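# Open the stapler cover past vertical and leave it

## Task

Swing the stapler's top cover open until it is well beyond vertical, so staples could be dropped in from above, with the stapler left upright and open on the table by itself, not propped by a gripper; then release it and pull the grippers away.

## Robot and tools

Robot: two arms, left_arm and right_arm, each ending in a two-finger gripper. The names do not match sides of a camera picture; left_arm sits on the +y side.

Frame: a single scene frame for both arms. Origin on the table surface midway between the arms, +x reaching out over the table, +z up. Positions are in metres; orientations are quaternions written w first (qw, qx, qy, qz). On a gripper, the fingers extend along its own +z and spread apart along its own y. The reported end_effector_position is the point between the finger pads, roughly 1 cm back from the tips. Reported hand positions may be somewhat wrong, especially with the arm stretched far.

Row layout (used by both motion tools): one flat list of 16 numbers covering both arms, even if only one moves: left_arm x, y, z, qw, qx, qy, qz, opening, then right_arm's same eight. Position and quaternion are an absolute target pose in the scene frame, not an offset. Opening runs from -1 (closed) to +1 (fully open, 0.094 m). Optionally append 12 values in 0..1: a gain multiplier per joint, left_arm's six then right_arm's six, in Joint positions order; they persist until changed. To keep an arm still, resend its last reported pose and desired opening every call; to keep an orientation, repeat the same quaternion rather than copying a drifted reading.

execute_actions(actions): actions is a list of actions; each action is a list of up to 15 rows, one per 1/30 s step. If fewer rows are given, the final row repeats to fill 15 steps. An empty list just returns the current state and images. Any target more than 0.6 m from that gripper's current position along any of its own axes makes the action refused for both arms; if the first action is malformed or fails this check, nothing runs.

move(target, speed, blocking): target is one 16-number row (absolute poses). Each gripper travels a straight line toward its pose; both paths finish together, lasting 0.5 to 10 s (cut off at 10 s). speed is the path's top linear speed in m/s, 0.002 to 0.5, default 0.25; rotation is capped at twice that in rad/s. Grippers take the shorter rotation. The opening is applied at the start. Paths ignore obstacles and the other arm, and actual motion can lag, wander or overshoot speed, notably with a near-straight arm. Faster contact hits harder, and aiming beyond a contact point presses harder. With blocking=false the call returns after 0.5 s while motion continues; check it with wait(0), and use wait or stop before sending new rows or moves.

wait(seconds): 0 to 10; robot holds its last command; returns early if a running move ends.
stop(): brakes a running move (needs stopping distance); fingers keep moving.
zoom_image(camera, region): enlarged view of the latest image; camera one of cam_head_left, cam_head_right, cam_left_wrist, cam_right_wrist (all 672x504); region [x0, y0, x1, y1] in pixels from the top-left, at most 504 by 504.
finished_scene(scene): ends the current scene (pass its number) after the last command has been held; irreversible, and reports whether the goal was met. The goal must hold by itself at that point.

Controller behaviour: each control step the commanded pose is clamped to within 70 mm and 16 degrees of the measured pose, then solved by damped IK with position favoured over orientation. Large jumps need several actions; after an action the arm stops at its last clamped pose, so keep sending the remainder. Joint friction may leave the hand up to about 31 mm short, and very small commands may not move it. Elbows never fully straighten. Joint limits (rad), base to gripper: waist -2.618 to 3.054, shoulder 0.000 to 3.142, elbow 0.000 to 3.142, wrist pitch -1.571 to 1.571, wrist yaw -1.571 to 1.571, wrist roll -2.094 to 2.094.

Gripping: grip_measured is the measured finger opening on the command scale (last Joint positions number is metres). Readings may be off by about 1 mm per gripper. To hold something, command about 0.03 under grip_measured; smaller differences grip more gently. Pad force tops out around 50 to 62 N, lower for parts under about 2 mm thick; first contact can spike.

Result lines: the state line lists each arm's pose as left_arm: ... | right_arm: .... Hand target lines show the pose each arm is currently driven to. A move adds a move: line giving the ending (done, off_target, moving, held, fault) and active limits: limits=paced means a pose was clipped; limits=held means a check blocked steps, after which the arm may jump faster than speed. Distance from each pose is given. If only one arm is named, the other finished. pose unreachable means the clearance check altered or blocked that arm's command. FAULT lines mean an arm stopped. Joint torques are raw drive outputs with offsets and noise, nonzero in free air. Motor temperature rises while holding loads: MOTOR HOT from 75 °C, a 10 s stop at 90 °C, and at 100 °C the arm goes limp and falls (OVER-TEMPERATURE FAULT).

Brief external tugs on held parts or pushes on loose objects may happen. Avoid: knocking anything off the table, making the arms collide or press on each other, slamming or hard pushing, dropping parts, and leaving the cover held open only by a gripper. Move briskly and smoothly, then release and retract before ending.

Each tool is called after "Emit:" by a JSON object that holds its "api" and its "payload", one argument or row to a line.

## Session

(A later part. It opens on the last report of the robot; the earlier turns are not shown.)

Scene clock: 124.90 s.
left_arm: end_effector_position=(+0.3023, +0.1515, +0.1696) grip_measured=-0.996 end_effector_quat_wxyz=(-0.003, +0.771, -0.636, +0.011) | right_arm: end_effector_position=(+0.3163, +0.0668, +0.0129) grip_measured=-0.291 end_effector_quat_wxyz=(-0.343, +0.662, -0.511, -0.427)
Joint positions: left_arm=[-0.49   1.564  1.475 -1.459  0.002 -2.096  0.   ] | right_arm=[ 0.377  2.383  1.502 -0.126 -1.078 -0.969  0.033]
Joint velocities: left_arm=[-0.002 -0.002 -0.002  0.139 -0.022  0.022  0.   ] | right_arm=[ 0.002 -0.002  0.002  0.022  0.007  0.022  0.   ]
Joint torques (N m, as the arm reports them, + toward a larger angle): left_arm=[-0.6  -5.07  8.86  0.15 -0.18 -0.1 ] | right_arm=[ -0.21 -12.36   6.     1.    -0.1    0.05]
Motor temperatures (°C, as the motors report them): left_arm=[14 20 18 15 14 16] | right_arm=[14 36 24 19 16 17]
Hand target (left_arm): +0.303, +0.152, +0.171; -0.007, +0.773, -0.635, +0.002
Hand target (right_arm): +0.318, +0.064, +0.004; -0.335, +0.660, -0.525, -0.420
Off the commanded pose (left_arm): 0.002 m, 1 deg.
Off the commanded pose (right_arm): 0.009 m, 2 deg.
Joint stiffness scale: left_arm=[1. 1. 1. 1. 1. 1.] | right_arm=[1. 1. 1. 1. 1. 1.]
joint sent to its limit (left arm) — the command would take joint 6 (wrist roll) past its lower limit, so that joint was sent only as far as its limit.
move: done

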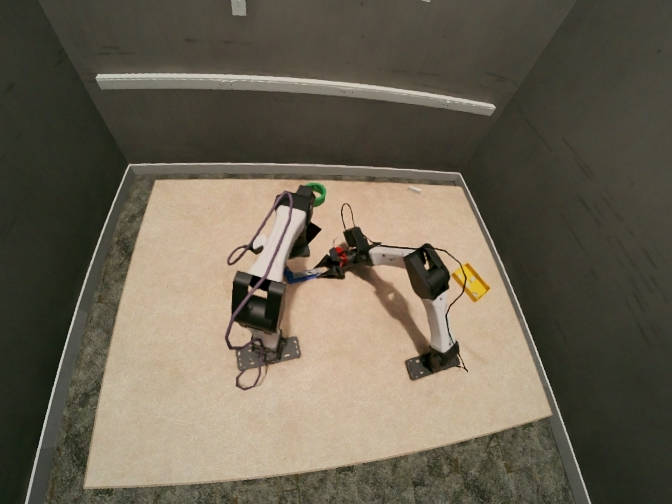

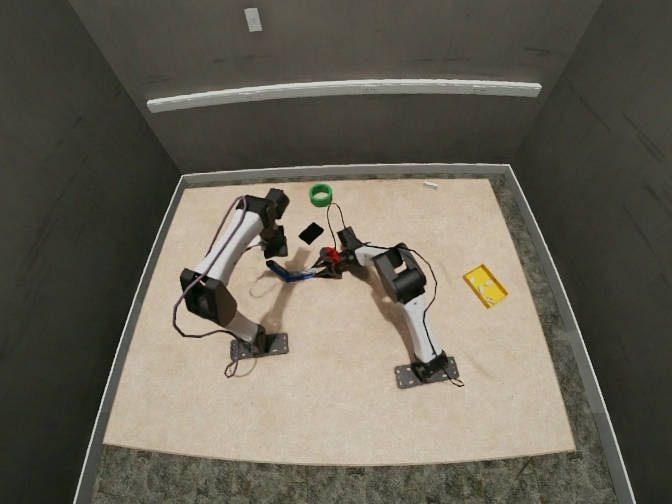

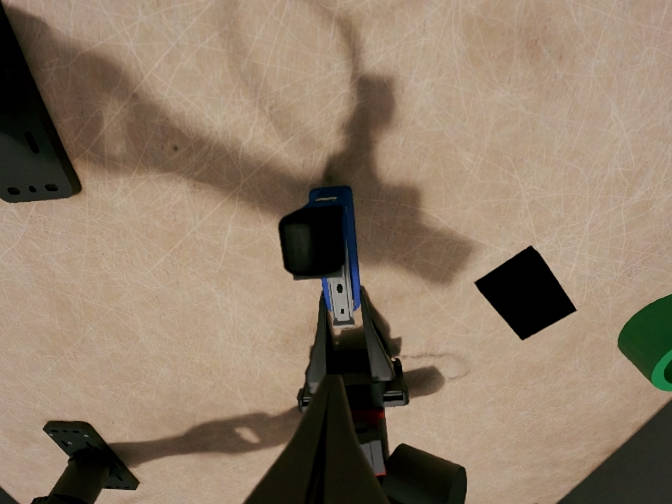

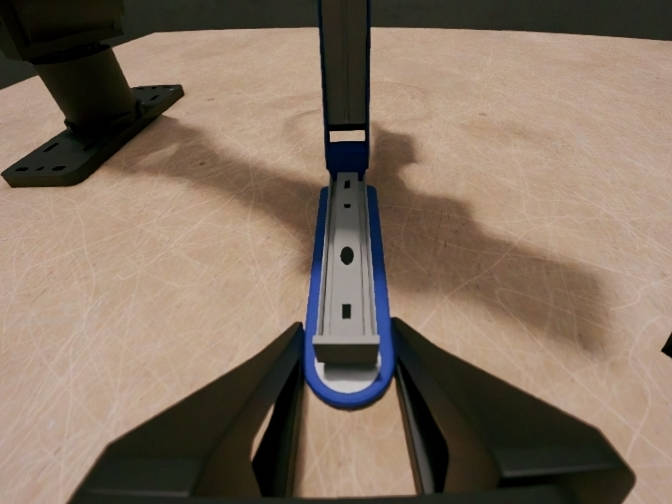

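Emit:
{"api": "move", "payload": {
  "target": [0.297,0.155,0.108,0,0.775,-0.632,0,-1,0.318,0.064,0.004,-0.335,0.660,-0.525,-0.420,-0.34],
  "speed": 0.1
}}

Emit:
{"api": "move", "payload": {
  "target": [0.283,0.215,0.108,0,0.783,-0.622,0,-1,0.318,0.064,0.004,-0.335,0.660,-0.525,-0.420,-0.34],
  "speed": 0.04
}}

Emit:
{"api": "zoom_image", "payload": {
  "camera": "cam_head_right",
  "region": [230,205,350,305]
}}

Scene clock: 126.57 s.
left_arm: end_effector_position=(+0.2953, +0.1542, +0.1089) grip_measured=-0.996 end_effector_quat_wxyz=(+0.003, +0.772, -0.636, -0.007) | right_arm: end_effector_position=(+0.3163, +0.0668, +0.0129) grip_measured=-0.291 end_effector_quat_wxyz=(-0.343, +0.662, -0.511, -0.427)
Joint positions: left_arm=[-0.49   1.564  1.234 -1.256 -0.    -2.098  0.   ] | right_arm=[ 0.377  2.383  1.502 -0.126 -1.078 -0.969  0.033]
Joint velocities: left_arm=[-0.002 -0.007  0.007  0.095 -0.051  0.037 -0.001] | right_arm=[ 0.007 -0.007  0.002 -0.022 -0.007 -0.051  0.   ]
Joint torques (N m, as the arm reports them, + toward a larger angle): left_arm=[ 0.08 -7.01  5.68  0.48 -0.07 -0.1 ] | right_arm=[ -0.21 -12.36   5.99   1.    -0.11   0.04]
Motor temperatures (°C, as the motors report them): left_arm=[14 20 18 15 14 16] | right_arm=[14 36 24 19 16 17]
Hand target (left_arm): +0.296, +0.155, +0.108; -0.000, +0.775, -0.632, -0.000
Hand target (right_arm): +0.318, +0.064, +0.004; -0.335, +0.660, -0.525, -0.420
Off the commanded pose (left_arm): 0.002 m, 1 deg.
Off the commanded pose (right_arm): 0.009 m, 2 deg.
Joint stiffness scale: left_arm=[1. 1. 1. 1. 1. 1.] | right_arm=[1. 1. 1. 1. 1. 1.]
move: done

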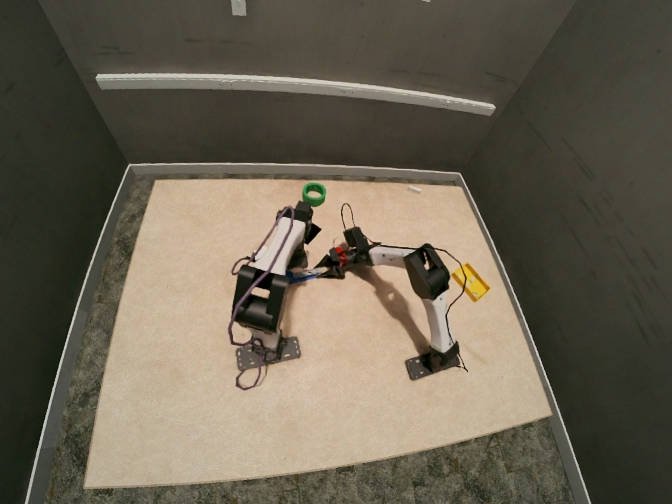

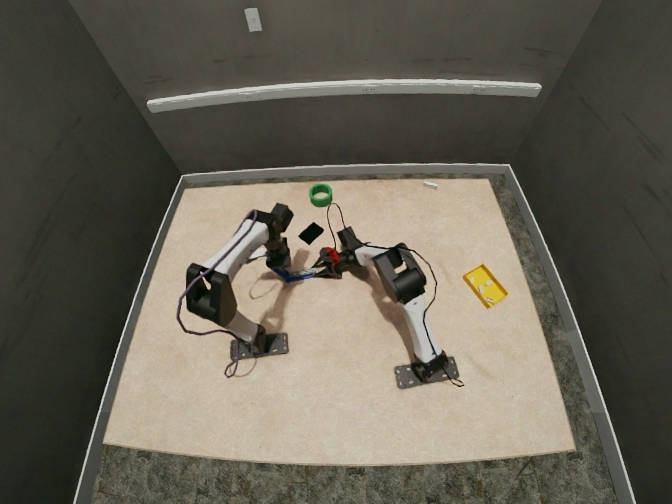

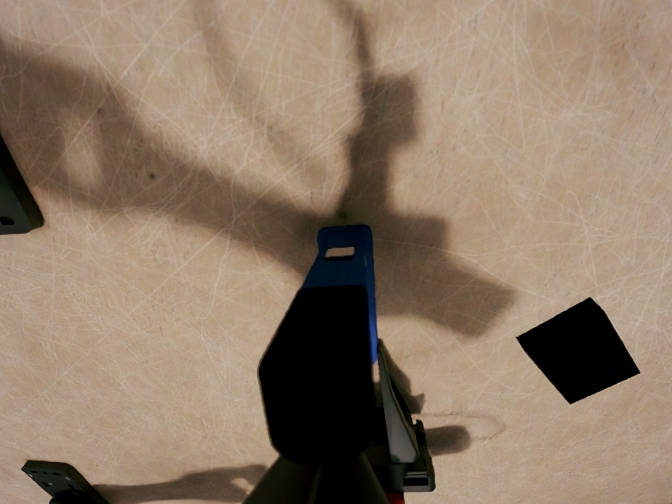

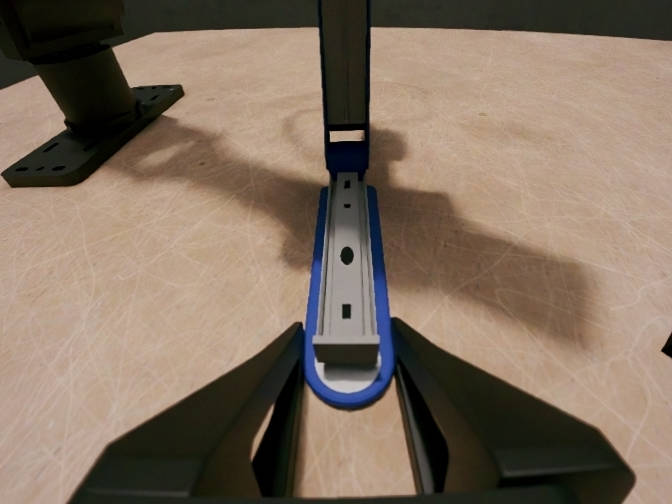

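Scene clock: 128.37 s.
left_arm: end_effector_position=(+0.2850, +0.2120, +0.1085) grip_measured=-0.996 end_effector_quat_wxyz=(+0.005, +0.784, -0.621, -0.004) | right_arm: end_effector_position=(+0.3163, +0.0668, +0.0129) grip_measured=-0.291 end_effector_quat_wxyz=(-0.343, +0.662, -0.511, -0.427)
Joint positions: left_arm=[-0.275  1.472  1.145 -1.256  0.003 -1.922  0.   ] | right_arm=[ 0.377  2.383  1.502 -0.126 -1.078 -0.969  0.033]
Joint velocities: left_arm=[-0.012  0.002 -0.002 -0.037  0.051 -0.007 -0.   ] | right_arm=[-0.012  0.002 -0.007 -0.051 -0.007  0.051 -0.   ]
Joint torques (N m, as the arm reports them, + toward a larger angle): left_arm=[ 0.2  -6.65  5.57  0.43 -0.07  0.03] | right_arm=[ -0.23 -12.35   6.02   1.    -0.11   0.03]
Motor temperatures (°C, as the motors report them): left_arm=[14 20 18 15 14 16] | right_arm=[14 36 24 19 16 17]
Hand target (left_arm): +0.282, +0.214, +0.108; +0.003, +0.783, -0.622, -0.000
Hand target (right_arm): +0.318, +0.064, +0.004; -0.335, +0.660, -0.525, -0.420
Off the commanded pose (left_arm): 0.004 m, 1 deg.
Off the commanded pose (right_arm): 0.009 m, 2 deg.
Joint stiffness scale: left_arm=[1. 1. 1. 1. 1. 1.] | right_arm=[1. 1. 1. 1. 1. 1.]
move: done

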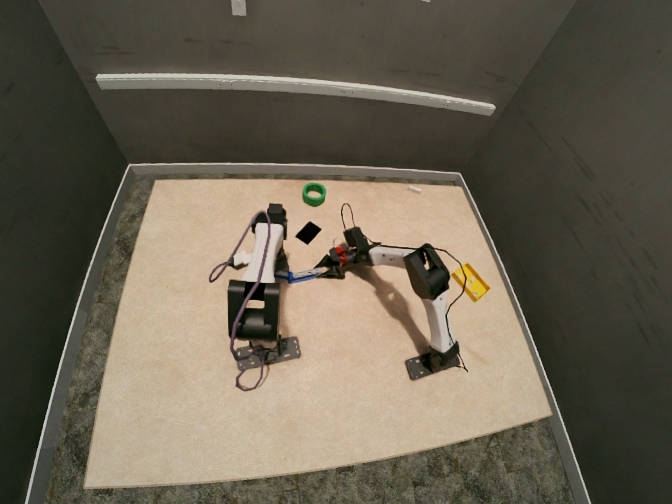

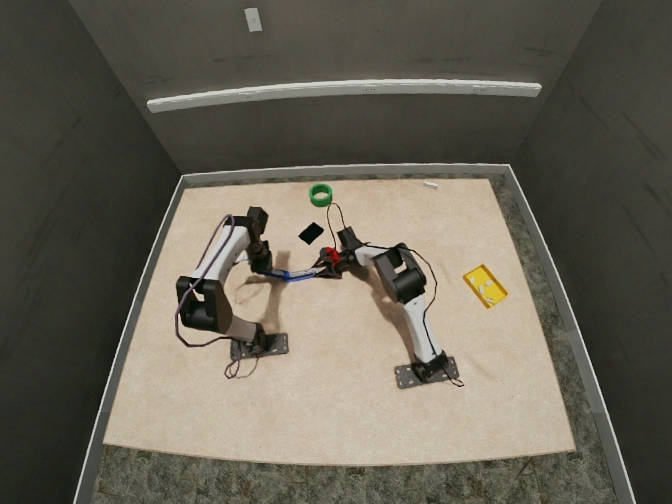

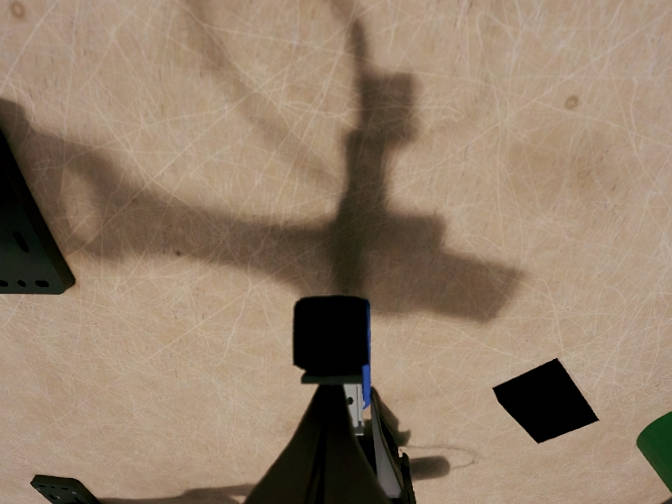

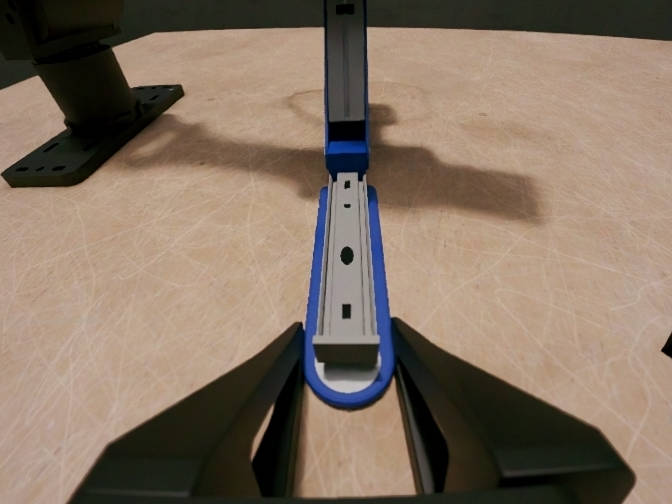

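Region (230, 205, 350, 305) of cam_head_right's 672x504 image, scaled by 4.200, with more detail than that image has.

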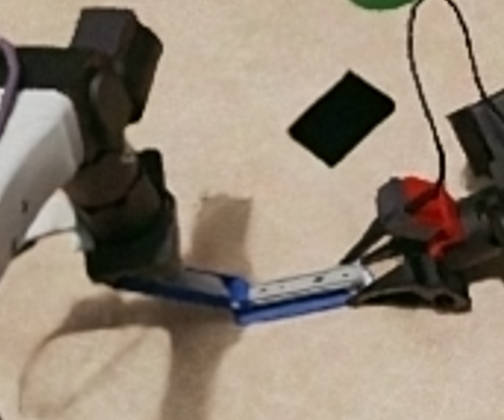

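About 130°.

Emit:
{"api": "move", "payload": {
  "target": [0.29,0.19,0.13,0,0.783,-0.622,0,-1,0.316,0.067,0.013,-0.335,0.660,-0.525,-0.420,0.3],
  "speed": 0.08
}}

Emit:
{"api": "move", "payload": {
  "target": [0.29,0.2,0.22,0,0.783,-0.622,0,-1,0.33,-0.06,0.08,-0.335,0.660,-0.525,-0.420,0.3]
}}

Scene clock: 129.57 s.
left_arm: end_effector_position=(+0.2906, +0.1912, +0.1294) grip_measured=-0.996 end_effector_quat_wxyz=(-0.003, +0.782, -0.623, +0.010) | right_arm: end_effector_position=(+0.3166, +0.0668, +0.0126) grip_measured=+0.298 end_effector_quat_wxyz=(-0.340, +0.659, -0.517, -0.428)
Joint positions: left_arm=[-0.354  1.472  1.228 -1.306  0.003 -1.996  0.   ] | right_arm=[ 0.377  2.383  1.502 -0.126 -1.076 -0.955  0.061]
Joint velocities: left_arm=[ 0.007 -0.017  0.002 -0.022 -0.037 -0.022 -0.   ] | right_arm=[ 0.002 -0.007 -0.007 -0.022  0.007 -0.022  0.001]
Joint torques (N m, as the arm reports them, + toward a larger angle): left_arm=[-0.77 -4.13  8.86  0.14 -0.13 -0.16] | right_arm=[  0.47 -14.01   5.85   0.94  -0.08   0.04]
Motor temperatures (°C, as the motors report them): left_arm=[14 20 18 15 14 16] | right_arm=[14 36 24 19 16 17]
Hand target (left_arm): +0.291, +0.190, +0.130; -0.001, +0.783, -0.622, +0.000
Hand target (right_arm): +0.316, +0.067, +0.013; -0.335, +0.660, -0.525, -0.420
Off the commanded pose (left_arm): 0.001 m, 1 deg.
Off the commanded pose (right_arm): 0.001 m, 1 deg.
Joint stiffness scale: left_arm=[1. 1. 1. 1. 1. 1.] | right_arm=[1. 1. 1. 1. 1. 1.]
move: done

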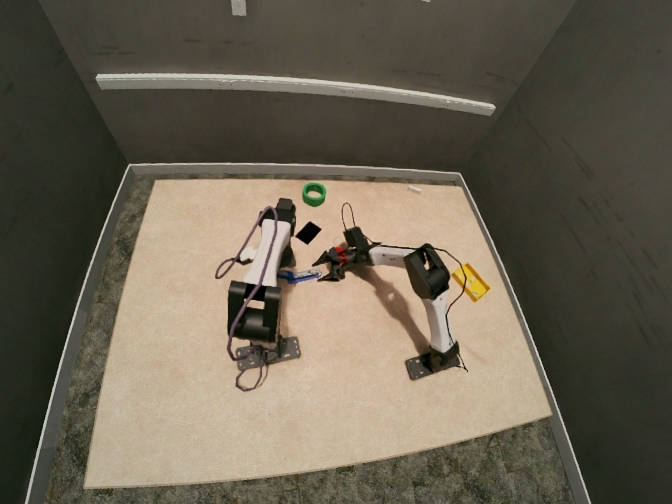

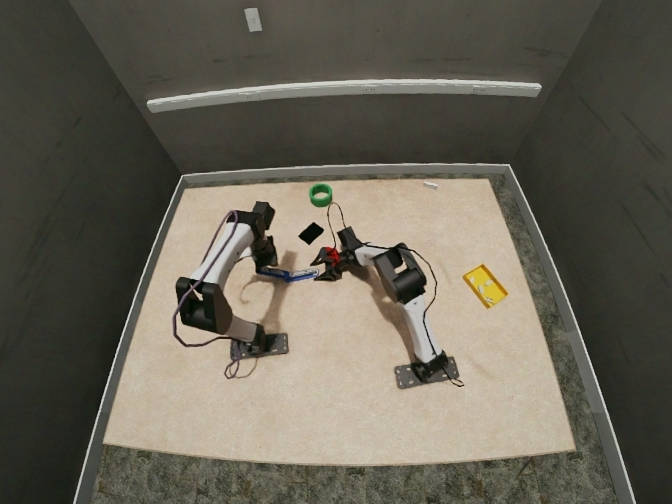

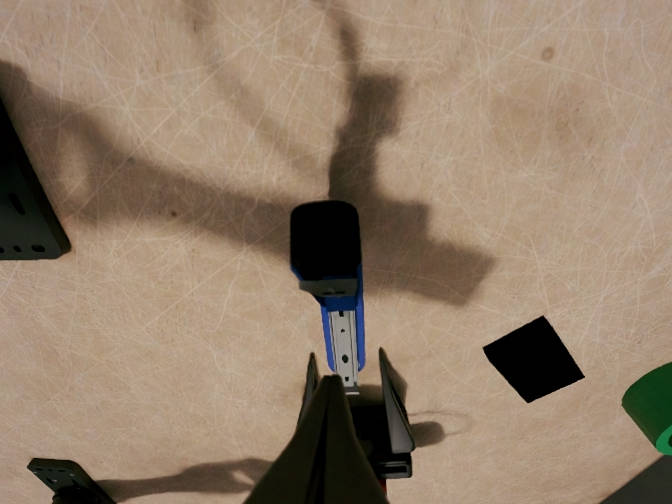

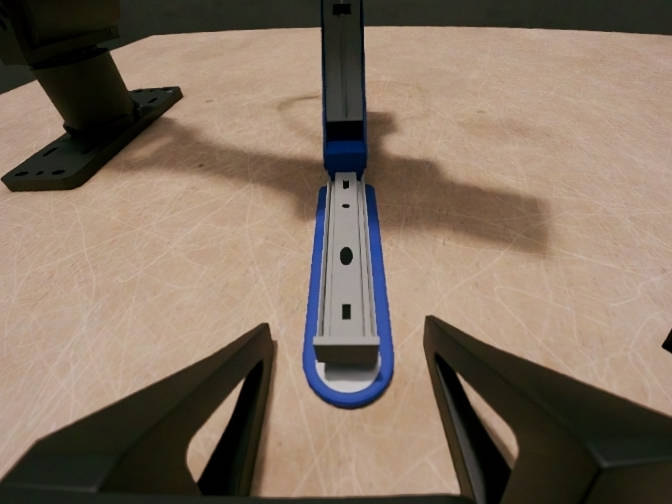

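Scene clock: 131.07 s.
left_arm: end_effector_position=(+0.2941, +0.1964, +0.2113) grip_measured=-0.996 end_effector_quat_wxyz=(-0.021, +0.782, -0.621, +0.043) | right_arm: end_effector_position=(+0.3259, -0.0621, +0.0767) grip_measured=+0.298 end_effector_quat_wxyz=(-0.328, +0.656, -0.531, -0.425)
Joint positions: left_arm=[-0.331  1.46   1.543 -1.557  0.003 -1.975  0.   ] | right_arm=[ 0.096  2.232  1.591 -0.928 -1.133 -1.546  0.061]
Joint velocities: left_arm=[ 0.002 -0.007  0.002 -0.022 -0.066 -0.037  0.001] | right_arm=[ 0.017  0.002 -0.002 -0.066  0.022 -0.022 -0.001]
Joint torques (N m, as the arm reports them, + toward a larger angle): left_arm=[ 0.31 -6.13  8.51  0.38 -0.1   0.04] | right_arm=[  0.31 -11.31   8.34   0.2   -0.45  -0.12]
Motor temperatures (°C, as the motors report them): left_arm=[14 20 18 15 14 16] | right_arm=[14 36 24 19 16 17]
Hand target (left_arm): +0.292, +0.199, +0.219; -0.027, +0.782, -0.621, +0.050
Hand target (right_arm): +0.329, -0.060, +0.081; -0.333, +0.661, -0.523, -0.423
Off the commanded pose (left_arm): 0.010 m, 6 deg.
Off the commanded pose (right_arm): 0.006 m, 1 deg.
Joint stiffness scale: left_arm=[1. 1. 1. 1. 1. 1.] | right_arm=[1. 1. 1. 1. 1. 1.]
joint sent to its limit (left arm) — the command would take joint 4 (wrist pitch) past its lower limit, so that joint was sent only as far as its limit.
move: off_target (left_arm)

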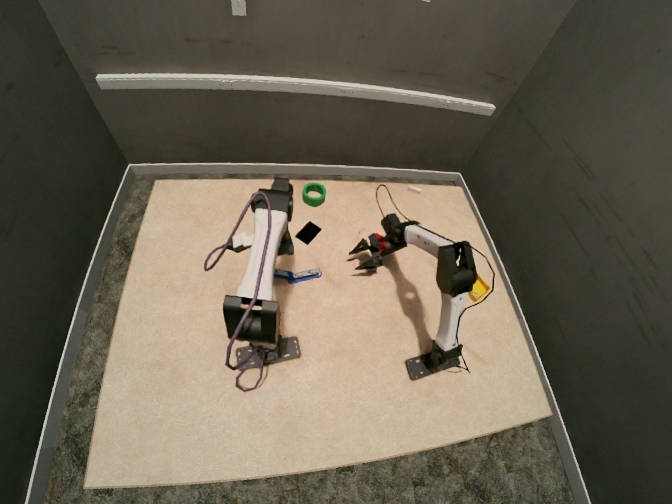

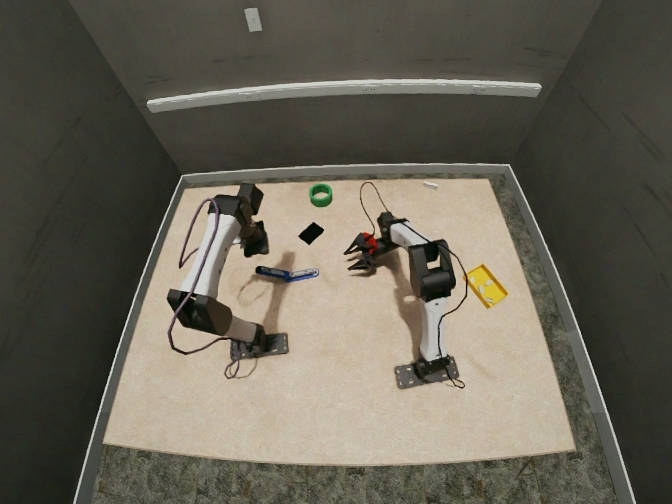

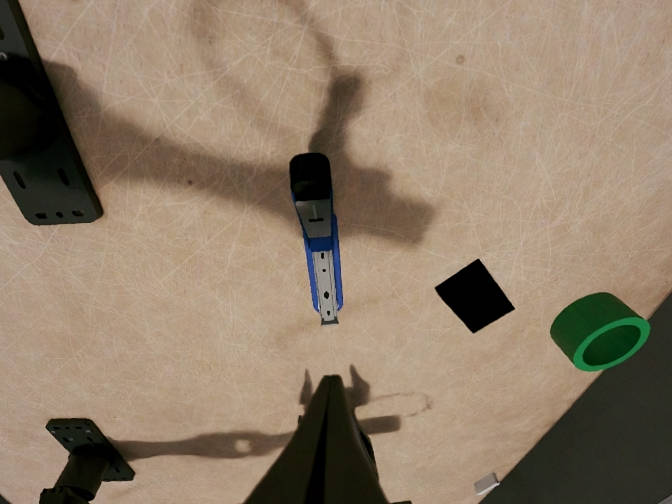

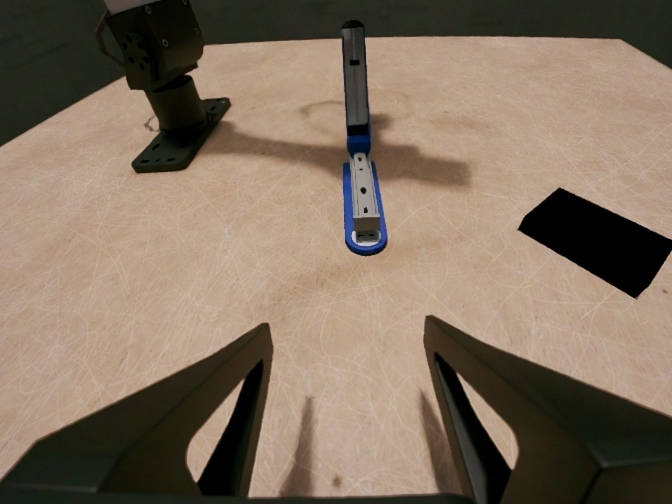

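Emit:
{"api": "move", "payload": {
  "target": [0.3,0.4,0.21,0,0.783,-0.622,0,-1,0.33,-0.06,0.08,-0.335,0.660,-0.525,-0.420,0.3]
}}

Emit:
{"api": "finished_scene", "payload": {
  "scene": 1
}}

Scene clock: 132.70 s.
left_arm: end_effector_position=(+0.2985, +0.3960, +0.2070) grip_measured=-0.996 end_effector_quat_wxyz=(-0.030, +0.786, -0.617, +0.020) | right_arm: end_effector_position=(+0.3255, -0.0622, +0.0769) grip_measured=+0.298 end_effector_quat_wxyz=(-0.328, +0.656, -0.530, -0.425)
Joint positions: left_arm=[ 0.401  1.644  1.708 -1.563  0.018 -1.254  0.   ] | right_arm=[ 0.096  2.232  1.592 -0.932 -1.133 -1.549  0.061]
Joint velocities: left_arm=[-0.017 -0.012 -0.002  0.037  0.066  0.081 -0.001] | right_arm=[-0.012 -0.007 -0.007 -0.051 -0.051 -0.051 -0.001]
Joint torques (N m, as the arm reports them, + toward a larger angle): left_arm=[-0.22 -6.07  8.75  0.49 -0.12  0.03] | right_arm=[  0.24 -11.84   7.23   0.4   -0.42   0.02]
Motor temperatures (°C, as the motors report them): left_arm=[14 20 18 15 14 16] | right_arm=[14 36 24 19 16 17]
Hand target (left_arm): +0.299, +0.398, +0.209; -0.031, +0.783, -0.621, +0.017
Hand target (right_arm): +0.330, -0.060, +0.080; -0.335, +0.660, -0.525, -0.420
Off the commanded pose (left_arm): 0.005 m, 4 deg.
Off the commanded pose (right_arm): 0.006 m, 1 deg.
Joint stiffness scale: left_arm=[1. 1. 1. 1. 1. 1.] | right_arm=[1. 1. 1. 1. 1. 1.]
joint sent to its limit (left arm) — the command would take joint 4 (wrist pitch) past its lower limit, so that joint was sent only as far as its limit.
move: off_target (left_arm)

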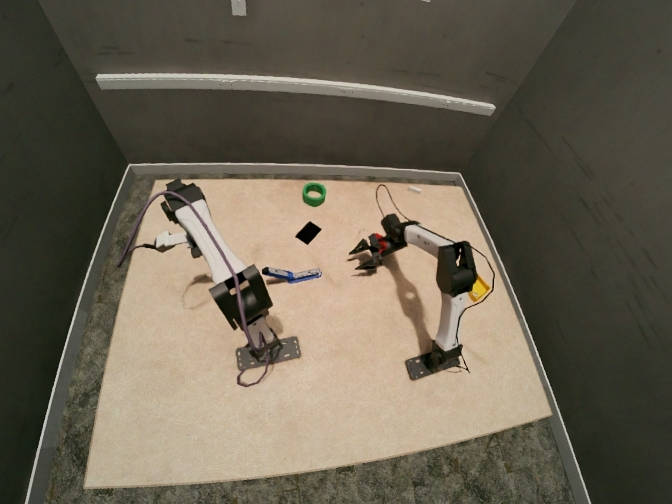

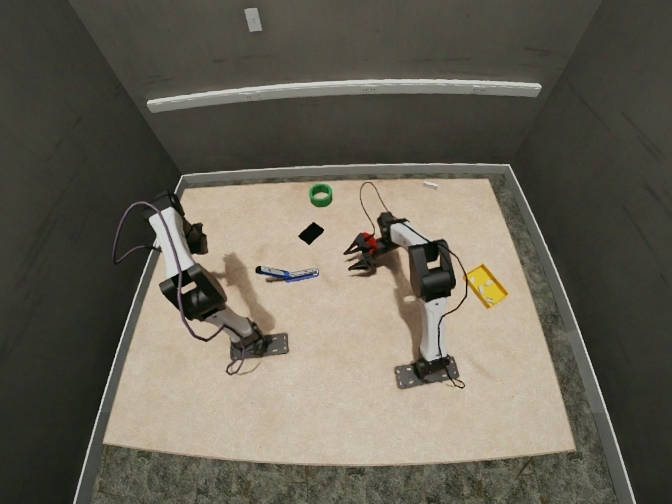

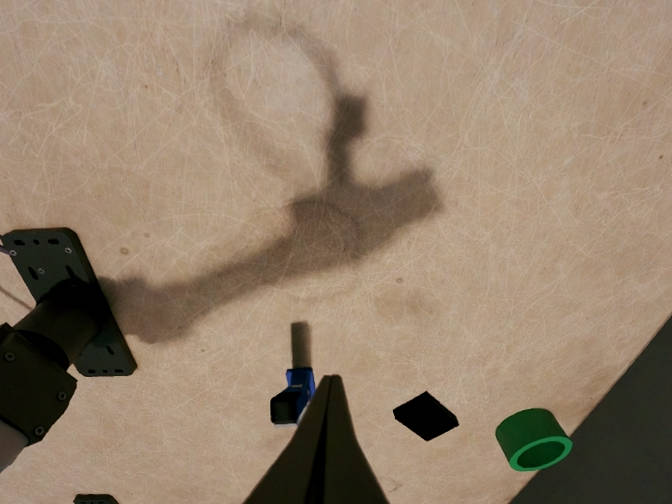

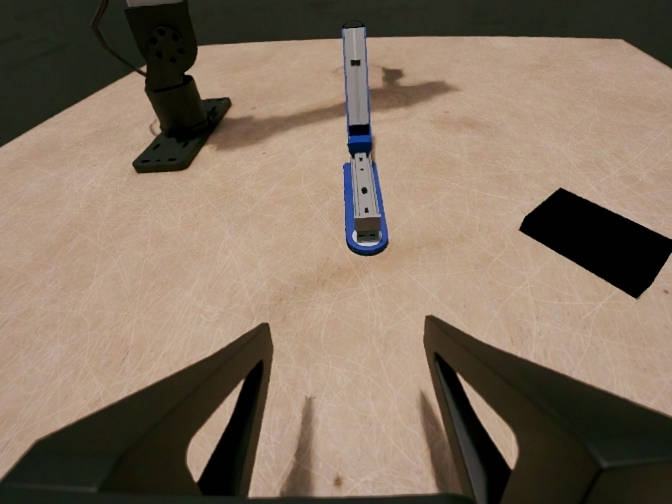

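The scene is finished: the task was done.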